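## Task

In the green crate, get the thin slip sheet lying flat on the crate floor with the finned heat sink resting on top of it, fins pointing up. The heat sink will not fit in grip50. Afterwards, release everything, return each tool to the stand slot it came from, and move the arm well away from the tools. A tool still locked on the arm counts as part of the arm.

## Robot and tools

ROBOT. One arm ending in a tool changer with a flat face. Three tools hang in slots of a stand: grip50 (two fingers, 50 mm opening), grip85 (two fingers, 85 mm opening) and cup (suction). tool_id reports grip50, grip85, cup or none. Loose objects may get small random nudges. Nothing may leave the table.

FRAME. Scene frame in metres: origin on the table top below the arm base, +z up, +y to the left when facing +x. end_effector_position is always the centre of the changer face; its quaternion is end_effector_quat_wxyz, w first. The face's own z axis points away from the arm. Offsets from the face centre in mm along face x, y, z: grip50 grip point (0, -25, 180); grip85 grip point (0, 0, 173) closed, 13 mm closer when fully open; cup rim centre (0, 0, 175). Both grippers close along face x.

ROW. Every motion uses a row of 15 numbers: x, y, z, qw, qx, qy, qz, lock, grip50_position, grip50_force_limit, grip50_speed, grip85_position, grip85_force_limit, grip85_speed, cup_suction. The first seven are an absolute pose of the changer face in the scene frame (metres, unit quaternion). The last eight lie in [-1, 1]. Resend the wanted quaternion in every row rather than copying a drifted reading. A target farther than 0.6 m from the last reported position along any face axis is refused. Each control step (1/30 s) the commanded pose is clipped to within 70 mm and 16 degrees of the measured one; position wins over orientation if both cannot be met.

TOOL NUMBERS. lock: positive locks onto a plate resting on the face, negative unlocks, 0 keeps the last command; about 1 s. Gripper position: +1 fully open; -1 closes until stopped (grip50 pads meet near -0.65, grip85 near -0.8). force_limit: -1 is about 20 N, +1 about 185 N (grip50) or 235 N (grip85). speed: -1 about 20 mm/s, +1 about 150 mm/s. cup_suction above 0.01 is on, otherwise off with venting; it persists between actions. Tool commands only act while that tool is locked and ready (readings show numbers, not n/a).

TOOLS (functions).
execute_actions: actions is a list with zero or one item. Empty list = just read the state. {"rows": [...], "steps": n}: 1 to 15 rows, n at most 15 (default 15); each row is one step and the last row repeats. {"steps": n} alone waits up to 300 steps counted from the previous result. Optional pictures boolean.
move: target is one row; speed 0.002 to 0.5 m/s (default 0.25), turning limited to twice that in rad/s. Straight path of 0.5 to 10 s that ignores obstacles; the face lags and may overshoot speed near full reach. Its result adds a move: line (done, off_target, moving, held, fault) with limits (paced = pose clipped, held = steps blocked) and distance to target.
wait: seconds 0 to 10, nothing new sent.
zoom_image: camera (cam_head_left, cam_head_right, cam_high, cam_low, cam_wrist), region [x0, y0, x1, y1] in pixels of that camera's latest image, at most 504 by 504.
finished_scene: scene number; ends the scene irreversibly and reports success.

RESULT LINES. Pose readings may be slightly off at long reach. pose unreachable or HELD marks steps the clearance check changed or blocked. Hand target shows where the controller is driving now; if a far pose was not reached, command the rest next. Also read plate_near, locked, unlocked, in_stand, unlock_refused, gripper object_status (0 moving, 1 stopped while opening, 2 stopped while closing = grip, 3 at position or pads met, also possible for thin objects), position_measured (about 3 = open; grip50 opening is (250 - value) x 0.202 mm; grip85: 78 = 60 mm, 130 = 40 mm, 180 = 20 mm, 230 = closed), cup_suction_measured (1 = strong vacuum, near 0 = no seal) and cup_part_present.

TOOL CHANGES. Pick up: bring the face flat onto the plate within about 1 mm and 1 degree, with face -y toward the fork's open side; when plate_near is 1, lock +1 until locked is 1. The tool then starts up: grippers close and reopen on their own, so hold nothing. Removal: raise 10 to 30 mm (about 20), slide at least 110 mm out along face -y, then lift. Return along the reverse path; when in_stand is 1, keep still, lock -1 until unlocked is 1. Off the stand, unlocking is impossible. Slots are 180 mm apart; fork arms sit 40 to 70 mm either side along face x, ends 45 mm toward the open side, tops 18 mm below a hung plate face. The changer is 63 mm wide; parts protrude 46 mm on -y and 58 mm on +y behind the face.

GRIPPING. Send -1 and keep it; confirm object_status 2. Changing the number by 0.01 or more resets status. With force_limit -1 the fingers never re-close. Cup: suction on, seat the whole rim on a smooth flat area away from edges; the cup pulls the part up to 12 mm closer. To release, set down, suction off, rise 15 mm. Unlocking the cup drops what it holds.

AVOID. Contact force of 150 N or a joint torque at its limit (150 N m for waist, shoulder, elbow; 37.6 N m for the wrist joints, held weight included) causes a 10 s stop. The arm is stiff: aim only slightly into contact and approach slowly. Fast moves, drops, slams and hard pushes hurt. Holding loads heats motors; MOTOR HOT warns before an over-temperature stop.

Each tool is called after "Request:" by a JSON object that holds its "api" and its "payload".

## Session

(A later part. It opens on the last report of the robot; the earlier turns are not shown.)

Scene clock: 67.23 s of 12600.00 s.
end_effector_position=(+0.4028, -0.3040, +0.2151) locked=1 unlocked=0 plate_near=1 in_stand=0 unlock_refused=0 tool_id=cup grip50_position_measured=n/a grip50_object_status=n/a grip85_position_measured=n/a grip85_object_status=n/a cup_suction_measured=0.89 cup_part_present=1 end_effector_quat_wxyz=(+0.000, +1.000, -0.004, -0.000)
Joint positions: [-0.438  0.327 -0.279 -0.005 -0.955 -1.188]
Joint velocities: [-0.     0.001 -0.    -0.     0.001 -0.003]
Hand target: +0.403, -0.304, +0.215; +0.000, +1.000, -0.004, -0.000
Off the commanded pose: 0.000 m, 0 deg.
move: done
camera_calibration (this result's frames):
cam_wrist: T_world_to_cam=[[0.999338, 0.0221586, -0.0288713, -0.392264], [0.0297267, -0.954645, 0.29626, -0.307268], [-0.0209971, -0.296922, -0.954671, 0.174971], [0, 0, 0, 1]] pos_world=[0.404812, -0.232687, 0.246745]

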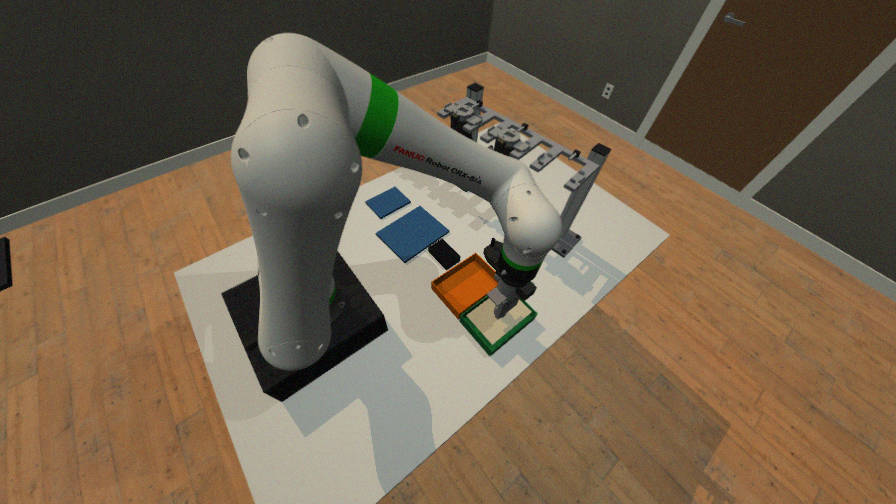

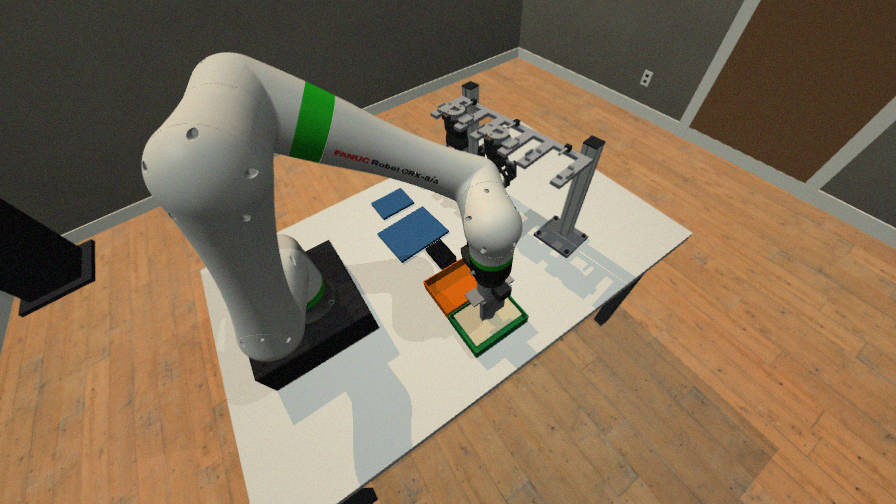

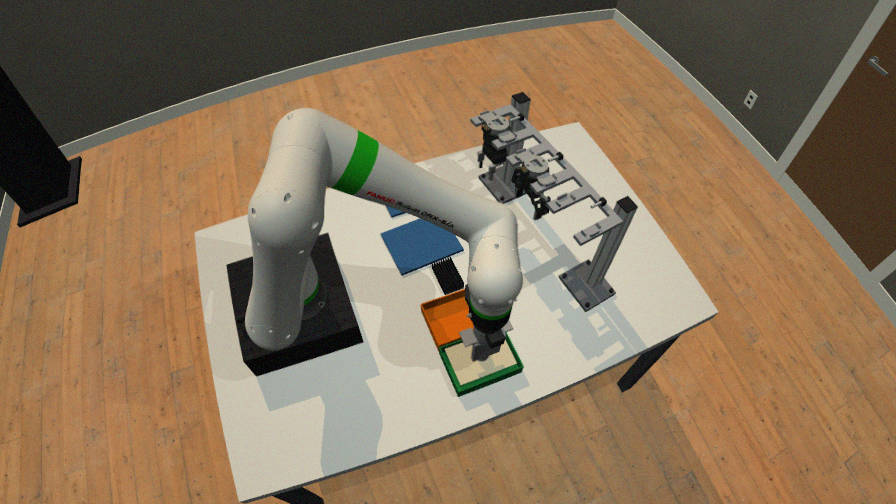

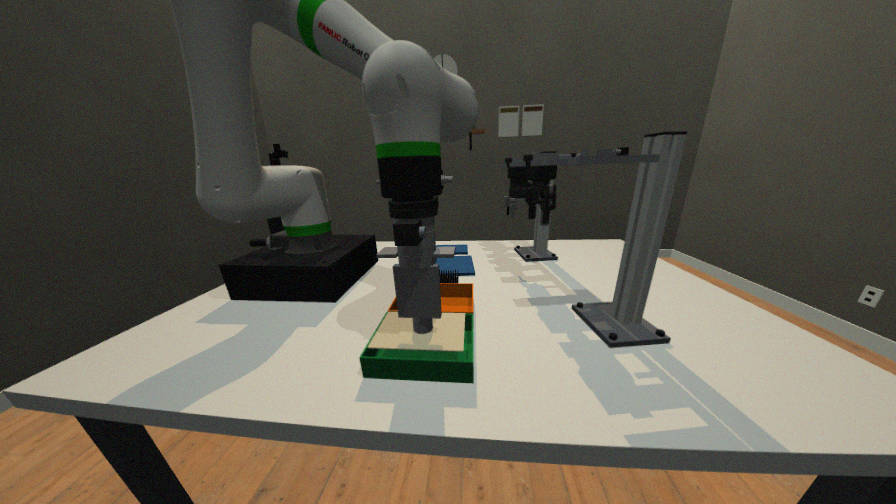

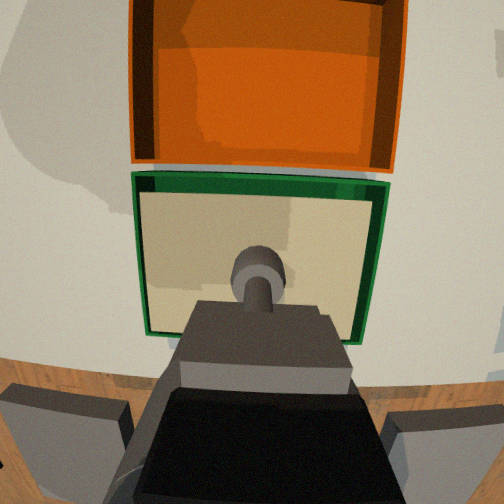

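Request:
{"api": "move", "payload": {"target": [0.4065,-0.3015,0.212,0,1,-0.006,0,0,1,0,0,1,0,0,1]}}

Request:
{"api": "move", "payload": {"target": [0.4065,-0.3015,0.171,0,1,-0.006,0,0,1,0,0,1,0,0,1], "speed": 0.03}}

Request:
{"api": "execute_actions", "payload": {"actions": [{"rows":[[0.4065,-0.3015,0.171,0,1,-0.006,0,0,1,0,0,1,0,0,0]]}], "pictures": false}}

Request:
{"api": "move", "payload": {"target": [0.4065,-0.3015,0.24,0,1,-0.006,0,0,1,0,0,1,0,0,0], "speed": 0.1}}

Request:
{"api": "move", "payload": {"target": [0.55,-0.1866,0.379,0,0.6639,0.7478,0,0,1,0,0,1,0,0,0], "speed": 0.4}}

Request:
{"api": "move", "payload": {"target": [0.6997,-0.1688,0.379,0,0.6639,0.7478,0,0,1,0,0,1,0,0,0], "speed": 0.12}}

Request:
{"api": "move", "payload": {"target": [0.6997,-0.1688,0.3592,0,0.6639,0.7478,0,0,1,0,0,1,0,0,0], "speed": 0.02}}

Request:
{"api": "execute_actions", "payload": {"actions": [{"rows":[[0.6997,-0.1688,0.3592,0,0.6639,0.7478,0,-1,1,0,0,1,0,0,0]]}], "pictures": false}}

Request:
{"api": "execute_actions", "payload": {"actions": [{"steps":22}], "pictures": false}}

Scene clock: 71.43 s of 12600.00 s.
end_effector_position=(+0.4065, -0.3015, +0.2120) locked=1 unlocked=0 plate_near=1 in_stand=0 unlock_refused=0 tool_id=cup grip50_position_measured=n/a grip50_object_status=n/a grip85_position_measured=n/a grip85_object_status=n/a cup_suction_measured=0.89 cup_part_present=1 end_effector_quat_wxyz=(+0.000, +1.000, -0.006, -0.000)
Joint positions: [-0.43   0.335 -0.277 -0.005 -0.95  -1.199]
Joint velocities: [-0.     0.     0.001  0.     0.    -0.   ]
Hand target: +0.406, -0.302, +0.212; +0.000, +1.000, -0.006, -0.000
Off the commanded pose: 0.000 m, 0 deg.
move: done
camera_calibration (this result's frames):
cam_wrist: T_world_to_cam=[[0.999411, 0.018492, -0.0289046, -0.397198], [0.0262322, -0.95477, 0.296186, -0.302738], [-0.0221201, -0.29677, -0.954693, 0.173355], [0, 0, 0, 1]] pos_world=[0.40874, -0.230253, 0.243686]

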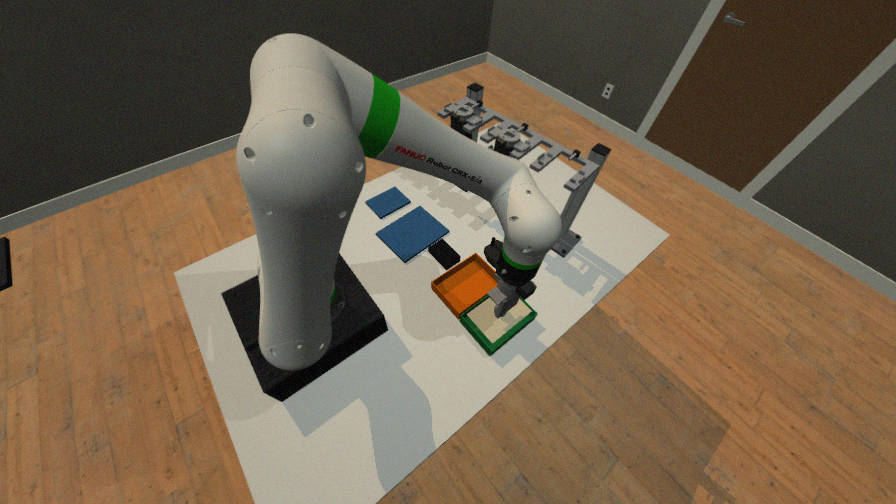

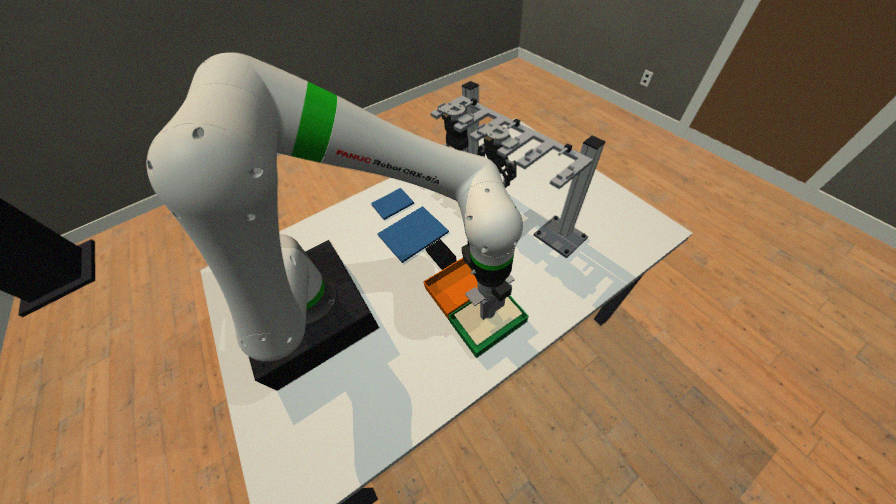

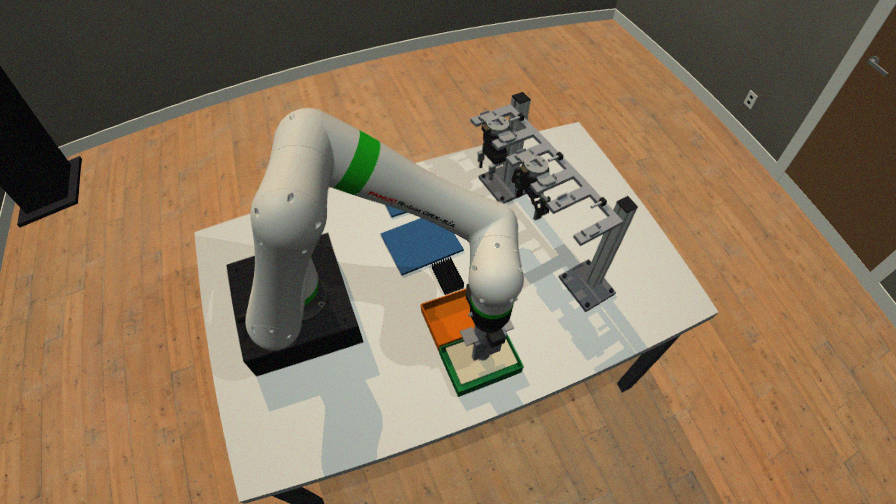

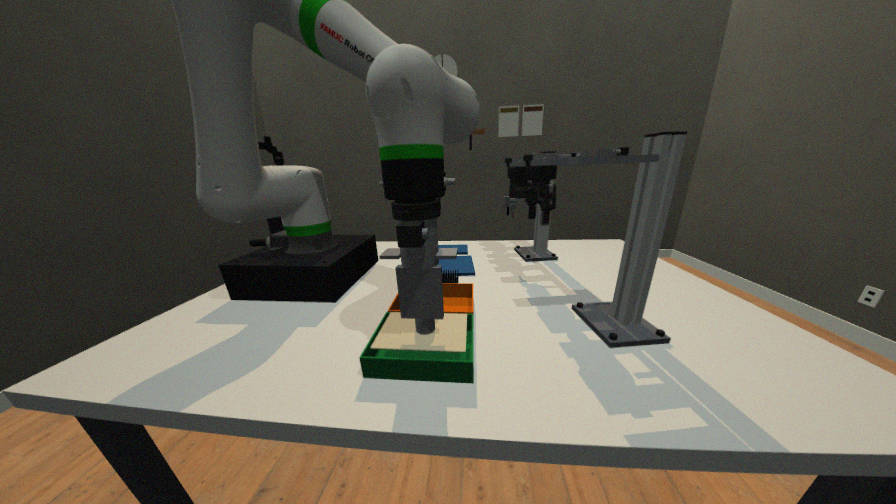

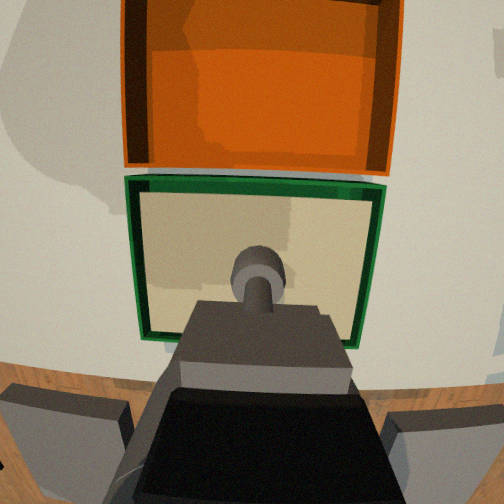

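Scene clock: 73.07 s of 12600.00 s.
end_effector_position=(+0.4063, -0.3015, +0.1711) locked=1 unlocked=0 plate_near=1 in_stand=0 unlock_refused=0 tool_id=cup grip50_position_measured=n/a grip50_object_status=n/a grip85_position_measured=n/a grip85_object_status=n/a cup_suction_measured=0.89 cup_part_present=1 end_effector_quat_wxyz=(+0.000, +1.000, -0.006, -0.000)
Joint positions: [-0.43   0.399 -0.305 -0.005 -0.857 -1.199]
Joint velocities: [-0.001  0.001  0.     0.002  0.001 -0.001]
Hand target: +0.406, -0.301, +0.171; +0.000, +1.000, -0.006, -0.000
Off the commanded pose: 0.000 m, 0 deg.
move: done
camera_calibration (this result's frames):
cam_wrist: T_world_to_cam=[[0.999418, 0.0181901, -0.0288704, -0.398341], [0.0259346, -0.954764, 0.29623, -0.290433], [-0.022176, -0.296807, -0.95468, 0.134302], [0, 0, 0, 1]] pos_world=[0.408619, -0.230188, 0.20275]

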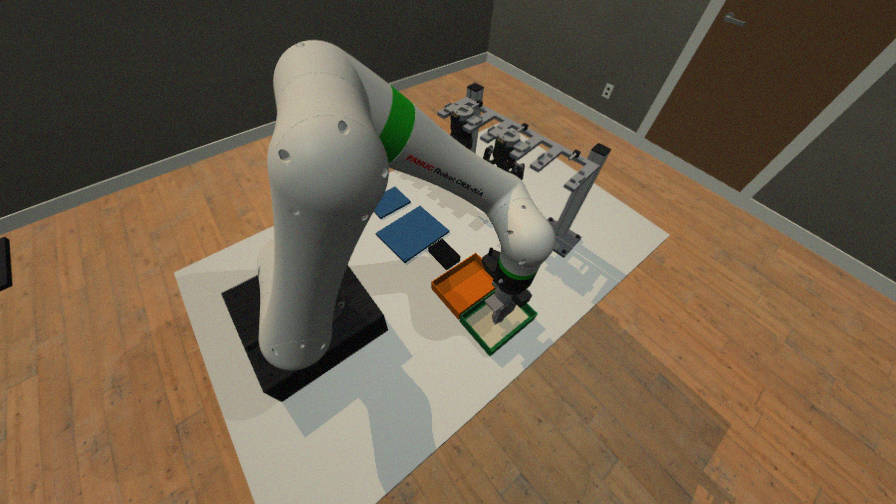

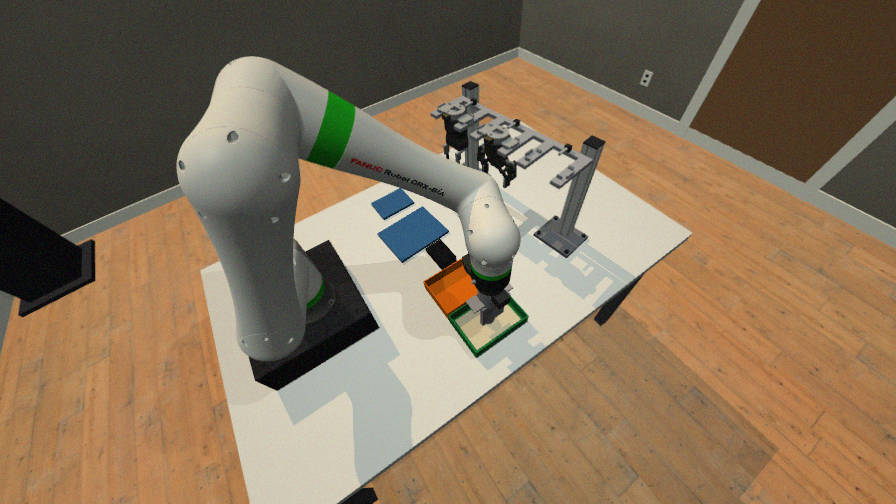

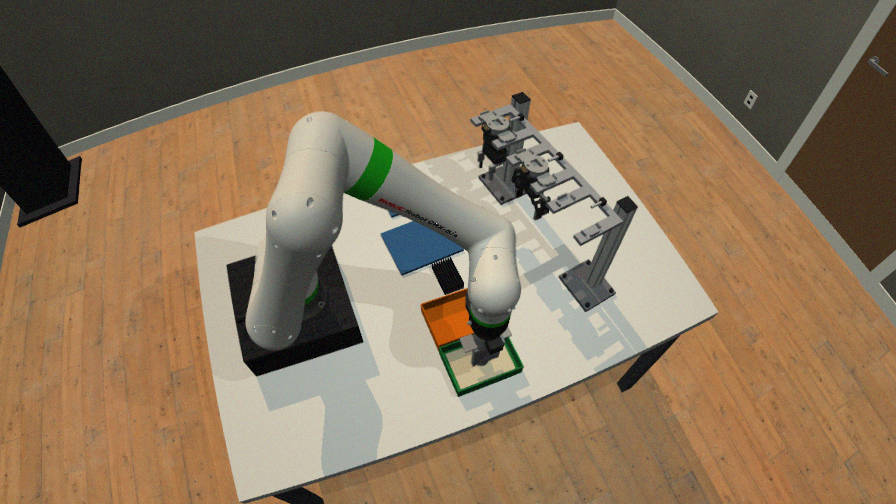

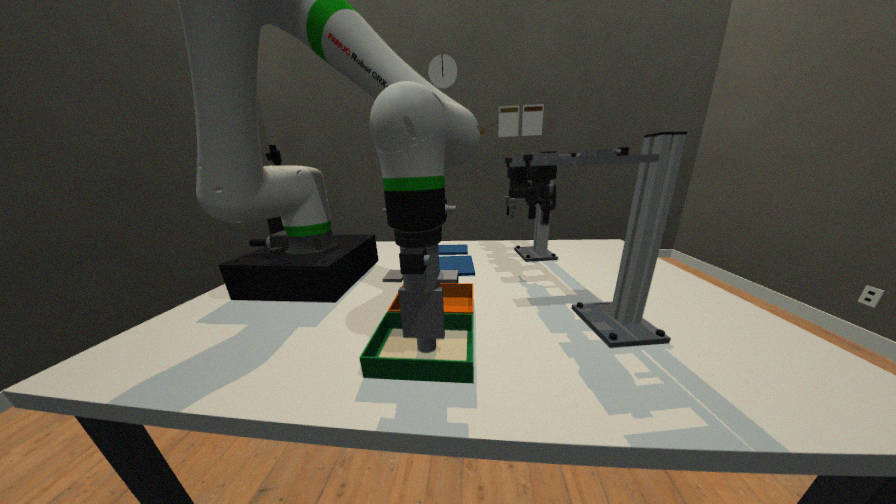

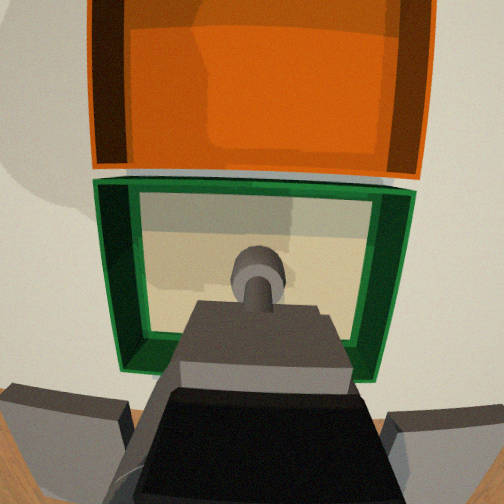

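Scene clock: 73.57 s of 12600.00 s.
end_effector_position=(+0.4065, -0.3015, +0.1710) locked=1 unlocked=0 plate_near=1 in_stand=0 unlock_refused=0 tool_id=cup grip50_position_measured=n/a grip50_object_status=n/a grip85_position_measured=n/a grip85_object_status=n/a cup_suction_measured=0.00 cup_part_present=0 end_effector_quat_wxyz=(+0.000, +1.000, -0.006, +0.000)
Joint positions: [-0.43   0.399 -0.305 -0.005 -0.857 -1.199]
Joint velocities: [-0.     0.     0.001 -0.001 -0.001  0.001]
Hand target: +0.406, -0.302, +0.171; +0.000, +1.000, -0.006, +0.000
Off the commanded pose: 0.000 m, 0 deg.
Steps of this call (steps 1 to 15: all 15 steps of this action). Readings (end_effector_position | what the end effector reports):
1: (+0.4063, -0.3015, +0.1711) | locked=1 unlocked=0 plate_near=1 in_stand=0 unlock_refused=0 tool_id=cup grip50_position_measured=n/a grip50_object_status=n/a grip85_position_measured=n/a grip85_object_status=n/a cup_suction_measured=0.69 cup_part_present=1
2: (+0.4063, -0.3015, +0.1710) | locked=1 unlocked=0 plate_near=1 in_stand=0 unlock_refused=0 tool_id=cup grip50_position_measured=n/a grip50_object_status=n/a grip85_position_measured=n/a grip85_object_status=n/a cup_suction_measured=0.15 cup_part_present=0
4: (+0.4063, -0.3015, +0.1709) | locked=1 unlocked=0 plate_near=1 in_stand=0 unlock_refused=0 tool_id=cup grip50_position_measured=n/a grip50_object_status=n/a grip85_position_measured=n/a grip85_object_status=n/a cup_suction_measured=0.00 cup_part_present=0
8: (+0.4064, -0.3015, +0.1709) | locked=1 unlocked=0 plate_near=1 in_stand=0 unlock_refused=0 tool_id=cup grip50_position_measured=n/a grip50_object_status=n/a grip85_position_measured=n/a grip85_object_status=n/a cup_suction_measured=0.00 cup_part_present=0
15: the state above

Scene clock: 74.83 s of 12600.00 s.
end_effector_position=(+0.4068, -0.3015, +0.2399) locked=1 unlocked=0 plate_near=1 in_stand=0 unlock_refused=0 tool_id=cup grip50_position_measured=n/a grip50_object_status=n/a grip85_position_measured=n/a grip85_object_status=n/a cup_suction_measured=0.00 cup_part_present=0 end_effector_quat_wxyz=(-0.000, +1.000, -0.006, +0.000)
Joint positions: [-0.43   0.296 -0.252 -0.005 -1.014 -1.199]
Joint velocities: [-0.001 -0.001  0.     0.001 -0.001 -0.002]
Hand target: +0.407, -0.302, +0.240; -0.000, +1.000, -0.006, +0.000
Off the commanded pose: 0.000 m, 0 deg.
move: done
camera_calibration (this result's frames):
cam_wrist: T_world_to_cam=[[0.999407, 0.0188946, -0.0287789, -0.3966], [0.0265719, -0.954864, 0.295853, -0.311083], [-0.0218899, -0.296442, -0.9548, 0.200004], [0, 0, 0, 1]] pos_world=[0.409009, -0.230259, 0.271585]

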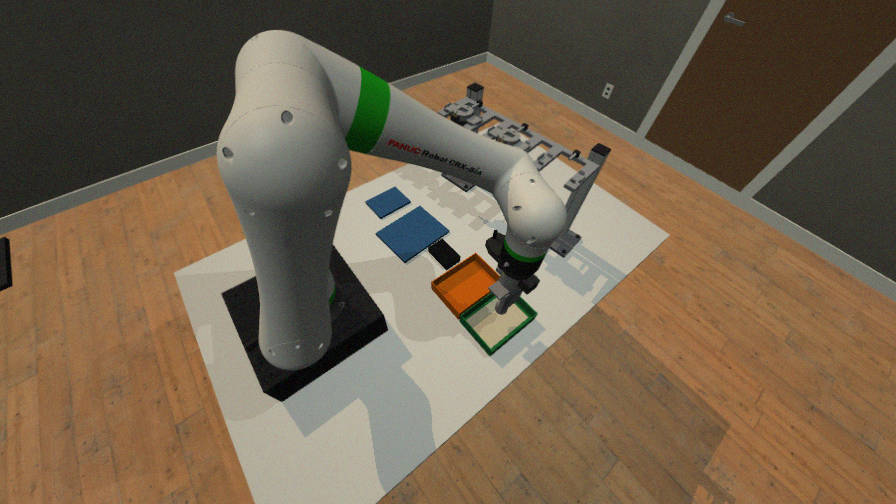

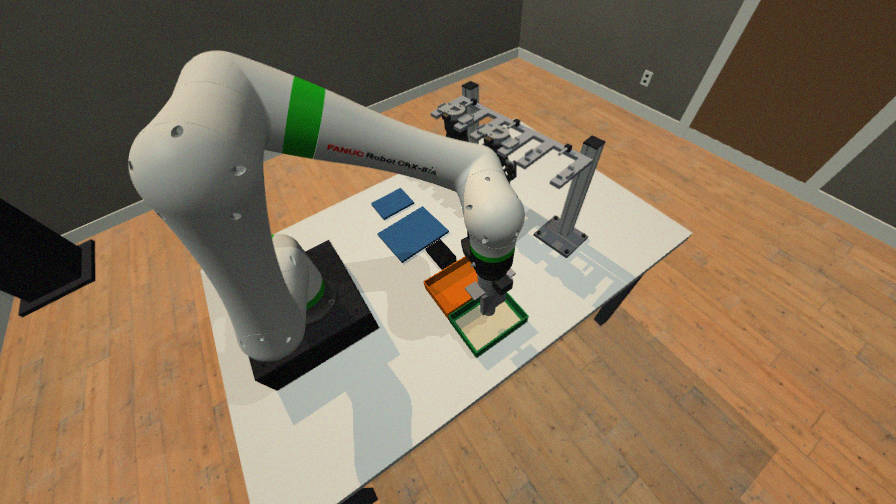

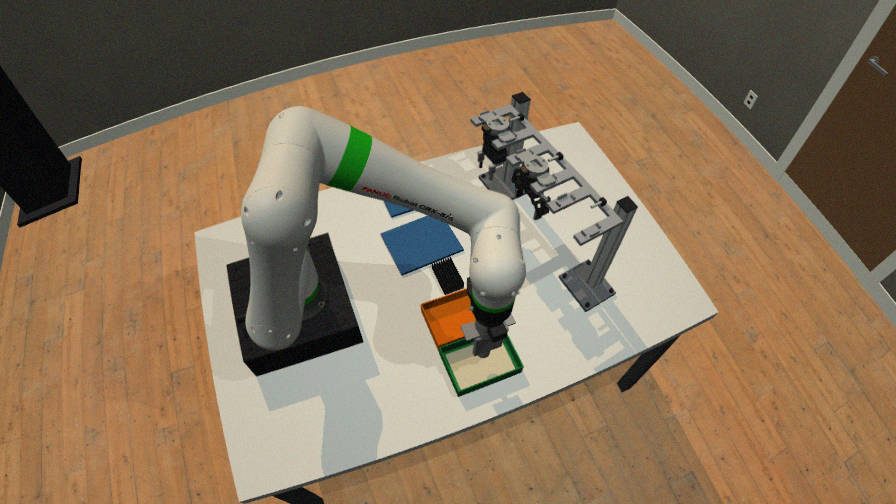

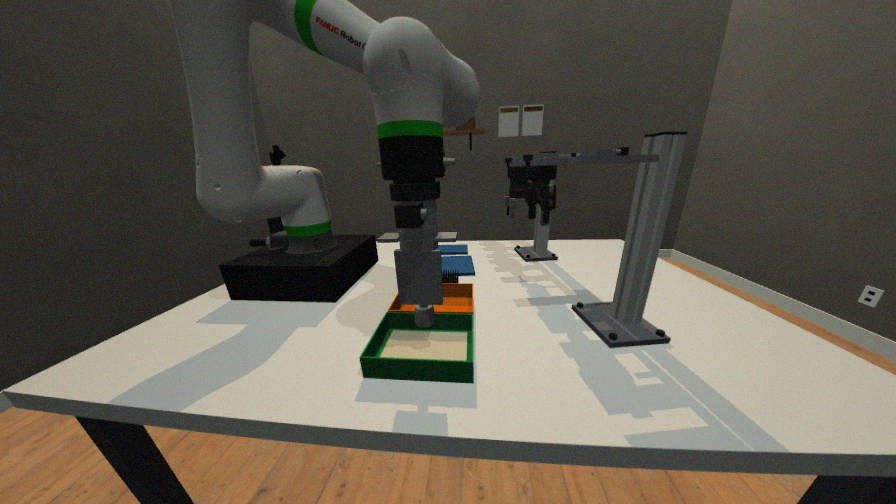

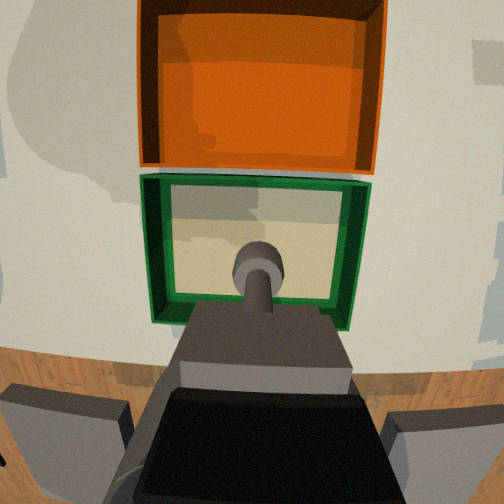

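Scene clock: 77.43 s of 12600.00 s.
end_effector_position=(+0.5508, -0.1872, +0.3787) locked=1 unlocked=0 plate_near=1 in_stand=0 unlock_refused=0 tool_id=cup grip50_position_measured=n/a grip50_object_status=n/a grip85_position_measured=n/a grip85_object_status=n/a cup_suction_measured=0.00 cup_part_present=0 end_effector_quat_wxyz=(-0.000, +0.664, +0.748, -0.000)
Joint positions: [-0.152  0.347  0.165 -0.001 -1.38   0.223]
Joint velocities: [ 0.001  0.001  0.001 -0.001 -0.001  0.001]
Hand target: +0.551, -0.187, +0.379; -0.000, +0.664, +0.748, -0.000
Off the commanded pose: 0.001 m, 0 deg.
move: done
camera_calibration (this result's frames):
cam_wrist: T_world_to_cam=[[-0.149577, 0.988324, -0.0290224, 0.275697], [0.943354, 0.15144, 0.29521, -0.54442], [0.296159, 0.0167782, -0.954991, 0.253105], [0, 0, 0, 1]] pos_world=[0.479859, -0.194277, 0.410433]

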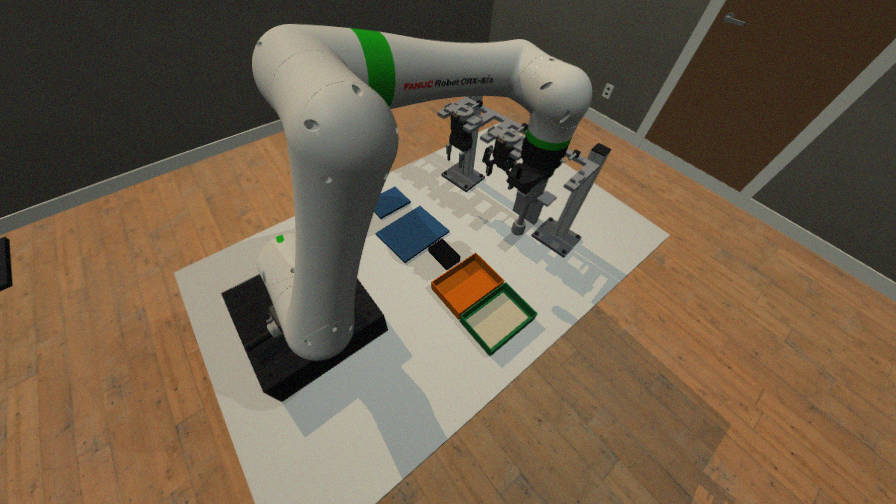

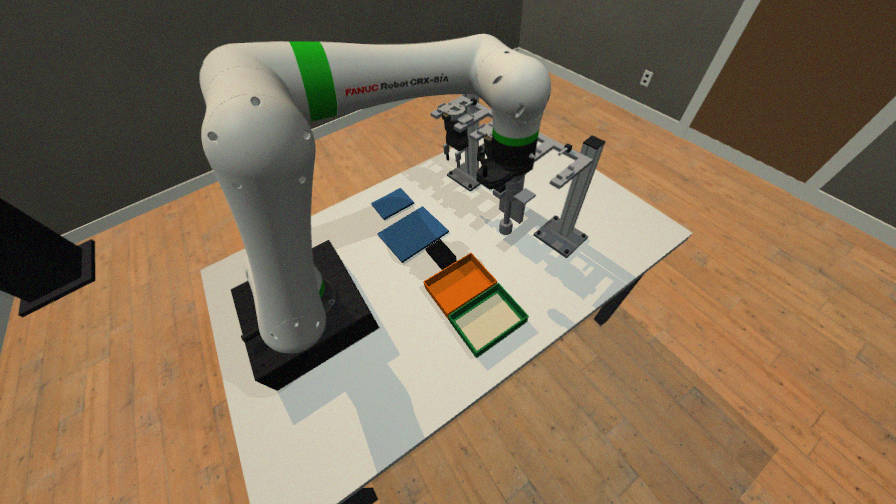

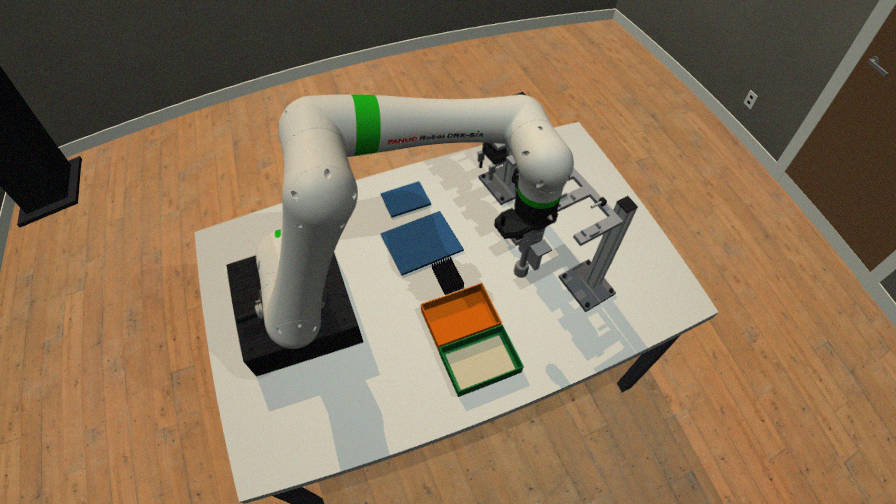

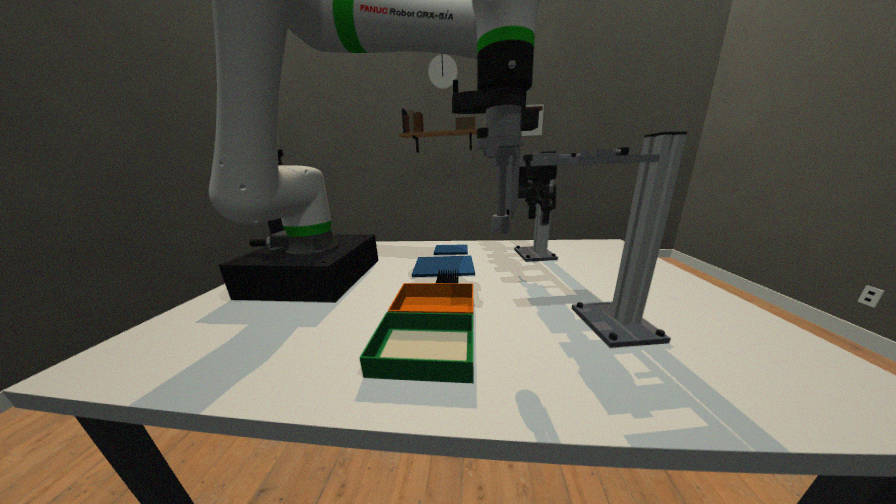

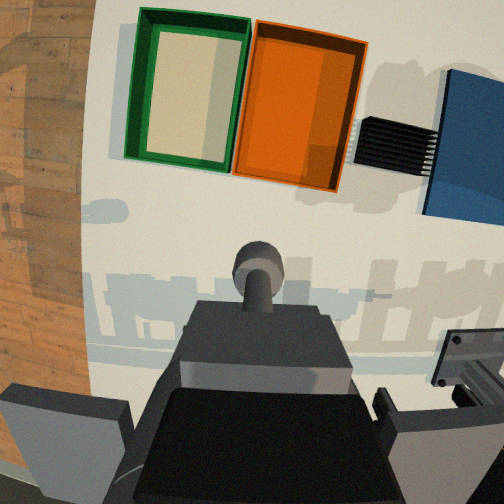

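Scene clock: 79.10 s of 12600.00 s.
end_effector_position=(+0.6999, -0.1692, +0.3787) locked=1 unlocked=0 plate_near=1 in_stand=0 unlock_refused=0 tool_id=cup grip50_position_measured=n/a grip50_object_status=n/a grip85_position_measured=n/a grip85_object_status=n/a cup_suction_measured=0.00 cup_part_present=0 end_effector_quat_wxyz=(+0.000, +0.664, +0.748, -0.000)
Joint positions: [-0.105  0.729  0.738 -0.    -1.57   0.175]
Joint velocities: [ 0.     0.001  0.003 -0.003 -0.002 -0.   ]
Hand target: +0.700, -0.169, +0.379; -0.000, +0.664, +0.748, -0.000
Off the commanded pose: 0.001 m, 0 deg.
move: done
camera_calibration (this result's frames):
cam_wrist: T_world_to_cam=[[-0.149225, 0.988373, -0.0291603, 0.280052], [0.943186, 0.151133, 0.295903, -0.687975], [0.29687, 0.0166526, -0.954773, 0.208026], [0, 0, 0, 1]] pos_world=[0.628922, -0.176285, 0.410358]

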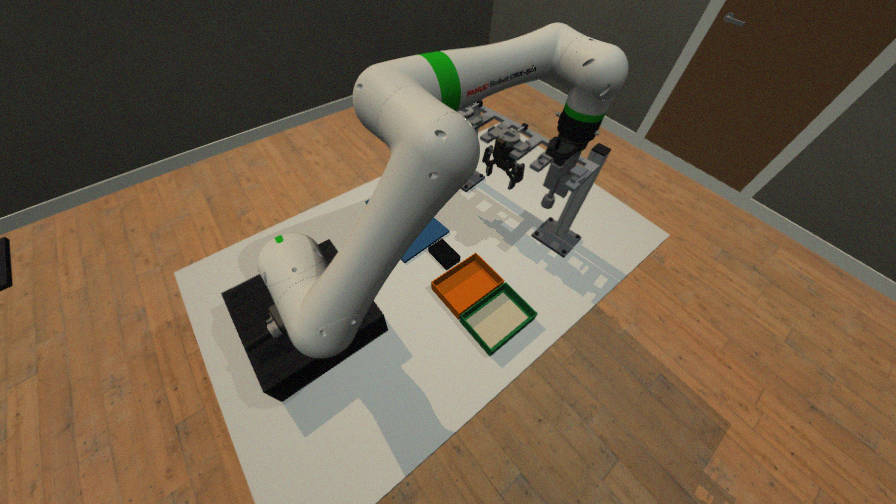

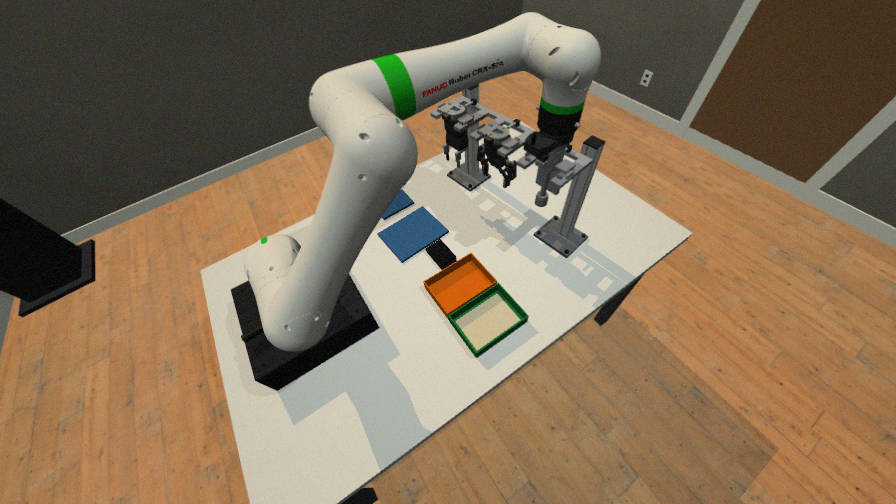

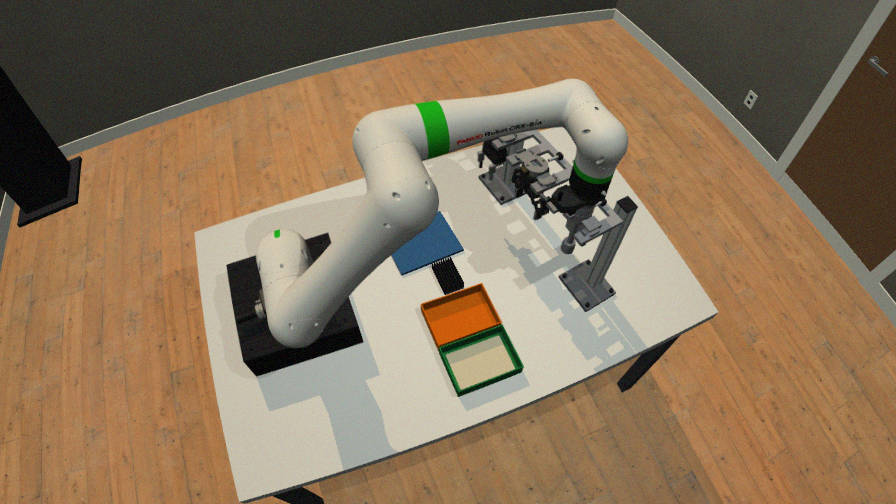

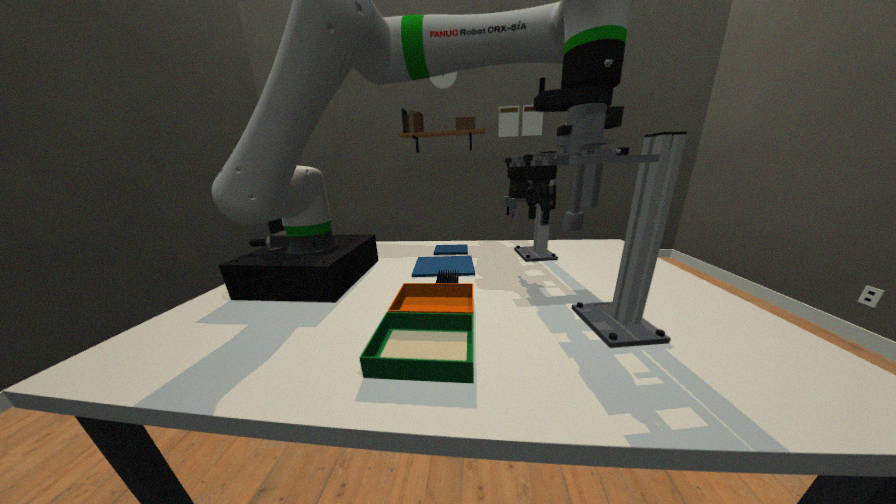

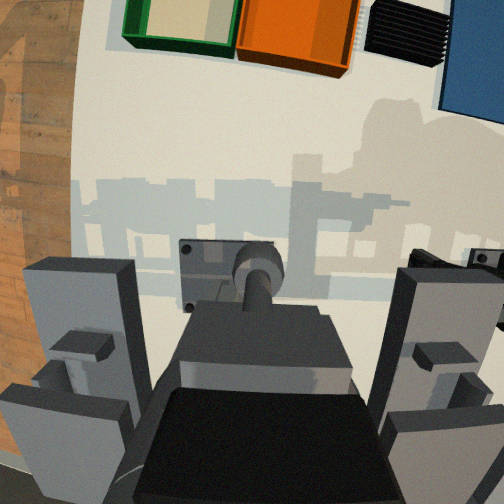

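Scene clock: 80.33 s of 12600.00 s.
end_effector_position=(+0.6997, -0.1685, +0.3593) locked=1 unlocked=0 plate_near=1 in_stand=1 unlock_refused=0 tool_id=cup grip50_position_measured=n/a grip50_object_status=n/a grip85_position_measured=n/a grip85_object_status=n/a cup_suction_measured=0.00 cup_part_present=0 end_effector_quat_wxyz=(+0.000, +0.664, +0.748, +0.000)
Joint positions: [-0.104  0.73   0.694 -0.001 -1.524  0.174]
Joint velocities: [-0.    -0.    -0.002  0.     0.001 -0.   ]
Hand target: +0.700, -0.169, +0.359; +0.000, +0.664, +0.748, -0.000
Off the commanded pose: 0.000 m, 0 deg.
move: done
camera_calibration (this result's frames):
cam_wrist: T_world_to_cam=[[-0.148762, 0.988456, -0.028699, 0.278322], [0.943159, 0.150548, 0.296288, -0.682386], [0.297188, 0.0170087, -0.954667, 0.189335], [0, 0, 0, 1]] pos_world=[0.628734, -0.175598, 0.390922]

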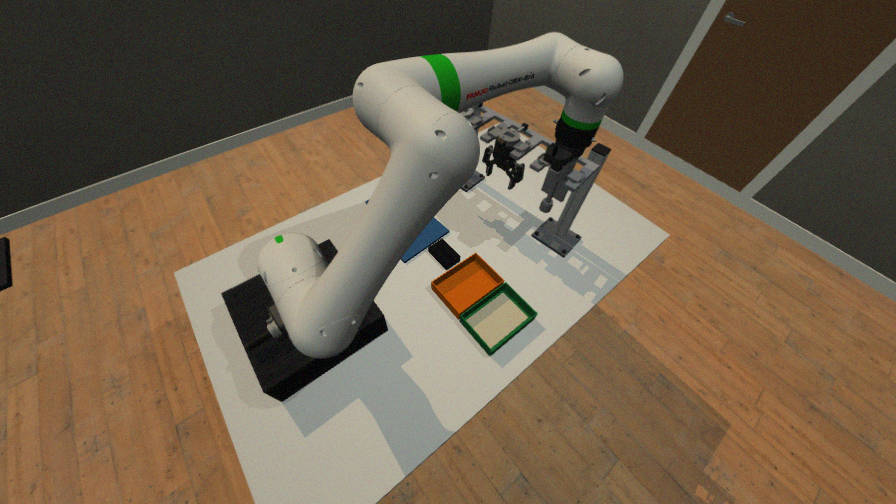

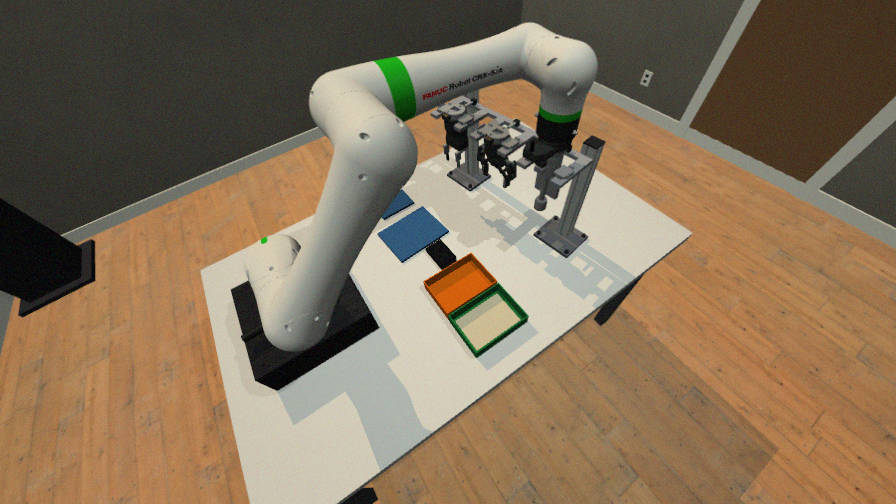

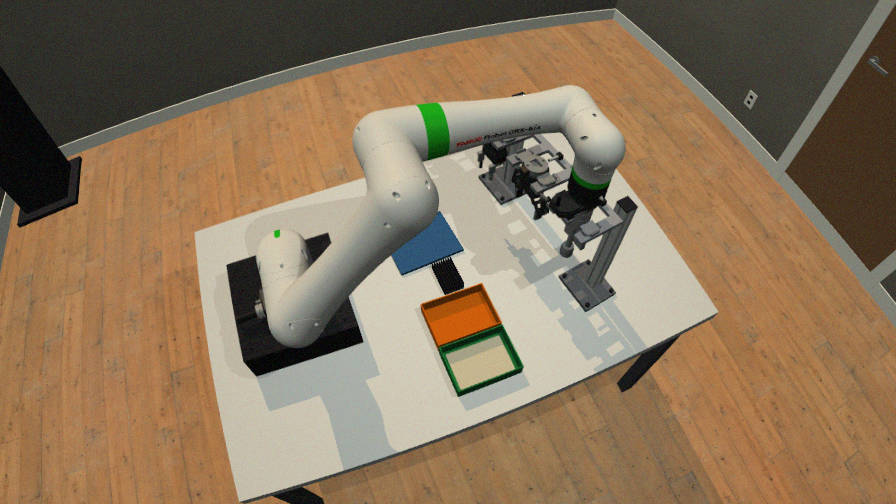

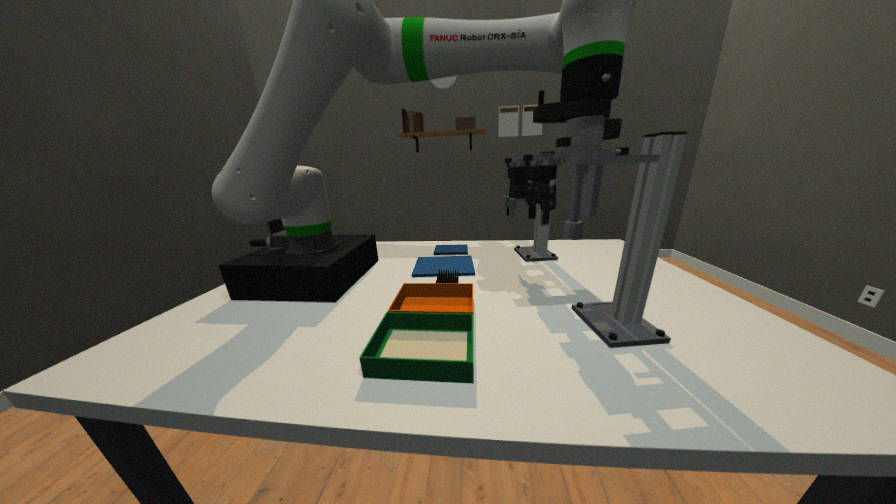

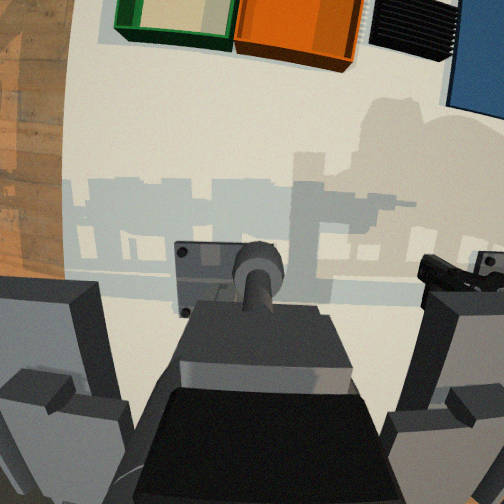

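Scene clock: 80.83 s of 12600.00 s.
end_effector_position=(+0.6997, -0.1686, +0.3591) locked=0 unlocked=0 plate_near=1 in_stand=1 unlock_refused=0 tool_id=none grip50_position_measured=n/a grip50_object_status=n/a grip85_position_measured=n/a grip85_object_status=n/a cup_suction_measured=n/a cup_part_present=n/a end_effector_quat_wxyz=(-0.000, +0.664, +0.748, -0.000)
Joint positions: [-0.105  0.73   0.694 -0.001 -1.525  0.174]
Joint velocities: [-0.002 -0.001 -0.     0.001  0.     0.002]
Hand target: +0.700, -0.169, +0.359; -0.000, +0.664, +0.748, +0.000
Off the commanded pose: 0.000 m, 0 deg.
Steps of this call (steps 1 to 15: all 15 steps of this action). Readings (end_effector_position | what the end effector reports):
1: (+0.6997, -0.1685, +0.3591) | locked=1 unlocked=0 plate_near=1 in_stand=1 unlock_refused=0 tool_id=cup grip50_position_measured=n/a grip50_object_status=n/a grip85_position_measured=n/a grip85_object_status=n/a cup_suction_measured=0.00 cup_part_present=0
2: (+0.6997, -0.1685, +0.3590) | locked=1 unlocked=0 plate_near=1 in_stand=1 unlock_refused=0 tool_id=cup grip50_position_measured=n/a grip50_object_status=n/a grip85_position_measured=n/a grip85_object_status=n/a cup_suction_measured=0.00 cup_part_present=0
4: (+0.6997, -0.1685, +0.3590) | locked=1 unlocked=0 plate_near=1 in_stand=1 unlock_refused=0 tool_id=cup grip50_position_measured=n/a grip50_object_status=n/a grip85_position_measured=n/a grip85_object_status=n/a cup_suction_measured=0.00 cup_part_present=0
8: (+0.6997, -0.1685, +0.3590) | locked=0 unlocked=0 plate_near=1 in_stand=1 unlock_refused=0 tool_id=none grip50_position_measured=n/a grip50_object_status=n/a grip85_position_measured=n/a grip85_object_status=n/a cup_suction_measured=n/a cup_part_present=n/a
15: the state above

Scene clock: 81.57 s of 12600.00 s.
end_effector_position=(+0.6997, -0.1688, +0.3592) locked=0 unlocked=1 plate_near=1 in_stand=1 unlock_refused=0 tool_id=none grip50_position_measured=n/a grip50_object_status=n/a grip85_position_measured=n/a grip85_object_status=n/a cup_suction_measured=n/a cup_part_present=n/a end_effector_quat_wxyz=(-0.000, +0.664, +0.748, +0.000)
Joint positions: [-0.105  0.73   0.694 -0.001 -1.525  0.174]
Joint velocities: [-0.    -0.    -0.    -0.001 -0.    -0.   ]
Hand target: +0.700, -0.169, +0.359; -0.000, +0.664, +0.748, +0.000
Off the commanded pose: 0.000 m, 0 deg.
Steps of this call (steps 1 to 22: nothing new was sent). Readings (end_effector_position | what the end effector reports):
1: (+0.6997, -0.1686, +0.3591) | locked=0 unlocked=0 plate_near=1 in_stand=1 unlock_refused=0 tool_id=none grip50_position_measured=n/a grip50_object_status=n/a grip85_position_measured=n/a grip85_object_status=n/a cup_suction_measured=n/a cup_part_present=n/a
2: (+0.6997, -0.1686, +0.3591) | locked=0 unlocked=0 plate_near=1 in_stand=1 unlock_refused=0 tool_id=none grip50_position_measured=n/a grip50_object_status=n/a grip85_position_measured=n/a grip85_object_status=n/a cup_suction_measured=n/a cup_part_present=n/a
4: (+0.6997, -0.1687, +0.3592) | locked=0 unlocked=0 plate_near=1 in_stand=1 unlock_refused=0 tool_id=none grip50_position_measured=n/a grip50_object_status=n/a grip85_position_measured=n/a grip85_object_status=n/a cup_suction_measured=n/a cup_part_present=n/a
8: (+0.6997, -0.1687, +0.3592) | locked=0 unlocked=0 plate_near=1 in_stand=1 unlock_refused=0 tool_id=none grip50_position_measured=n/a grip50_object_status=n/a grip85_position_measured=n/a grip85_object_status=n/a cup_suction_measured=n/a cup_part_present=n/a
22: the state above


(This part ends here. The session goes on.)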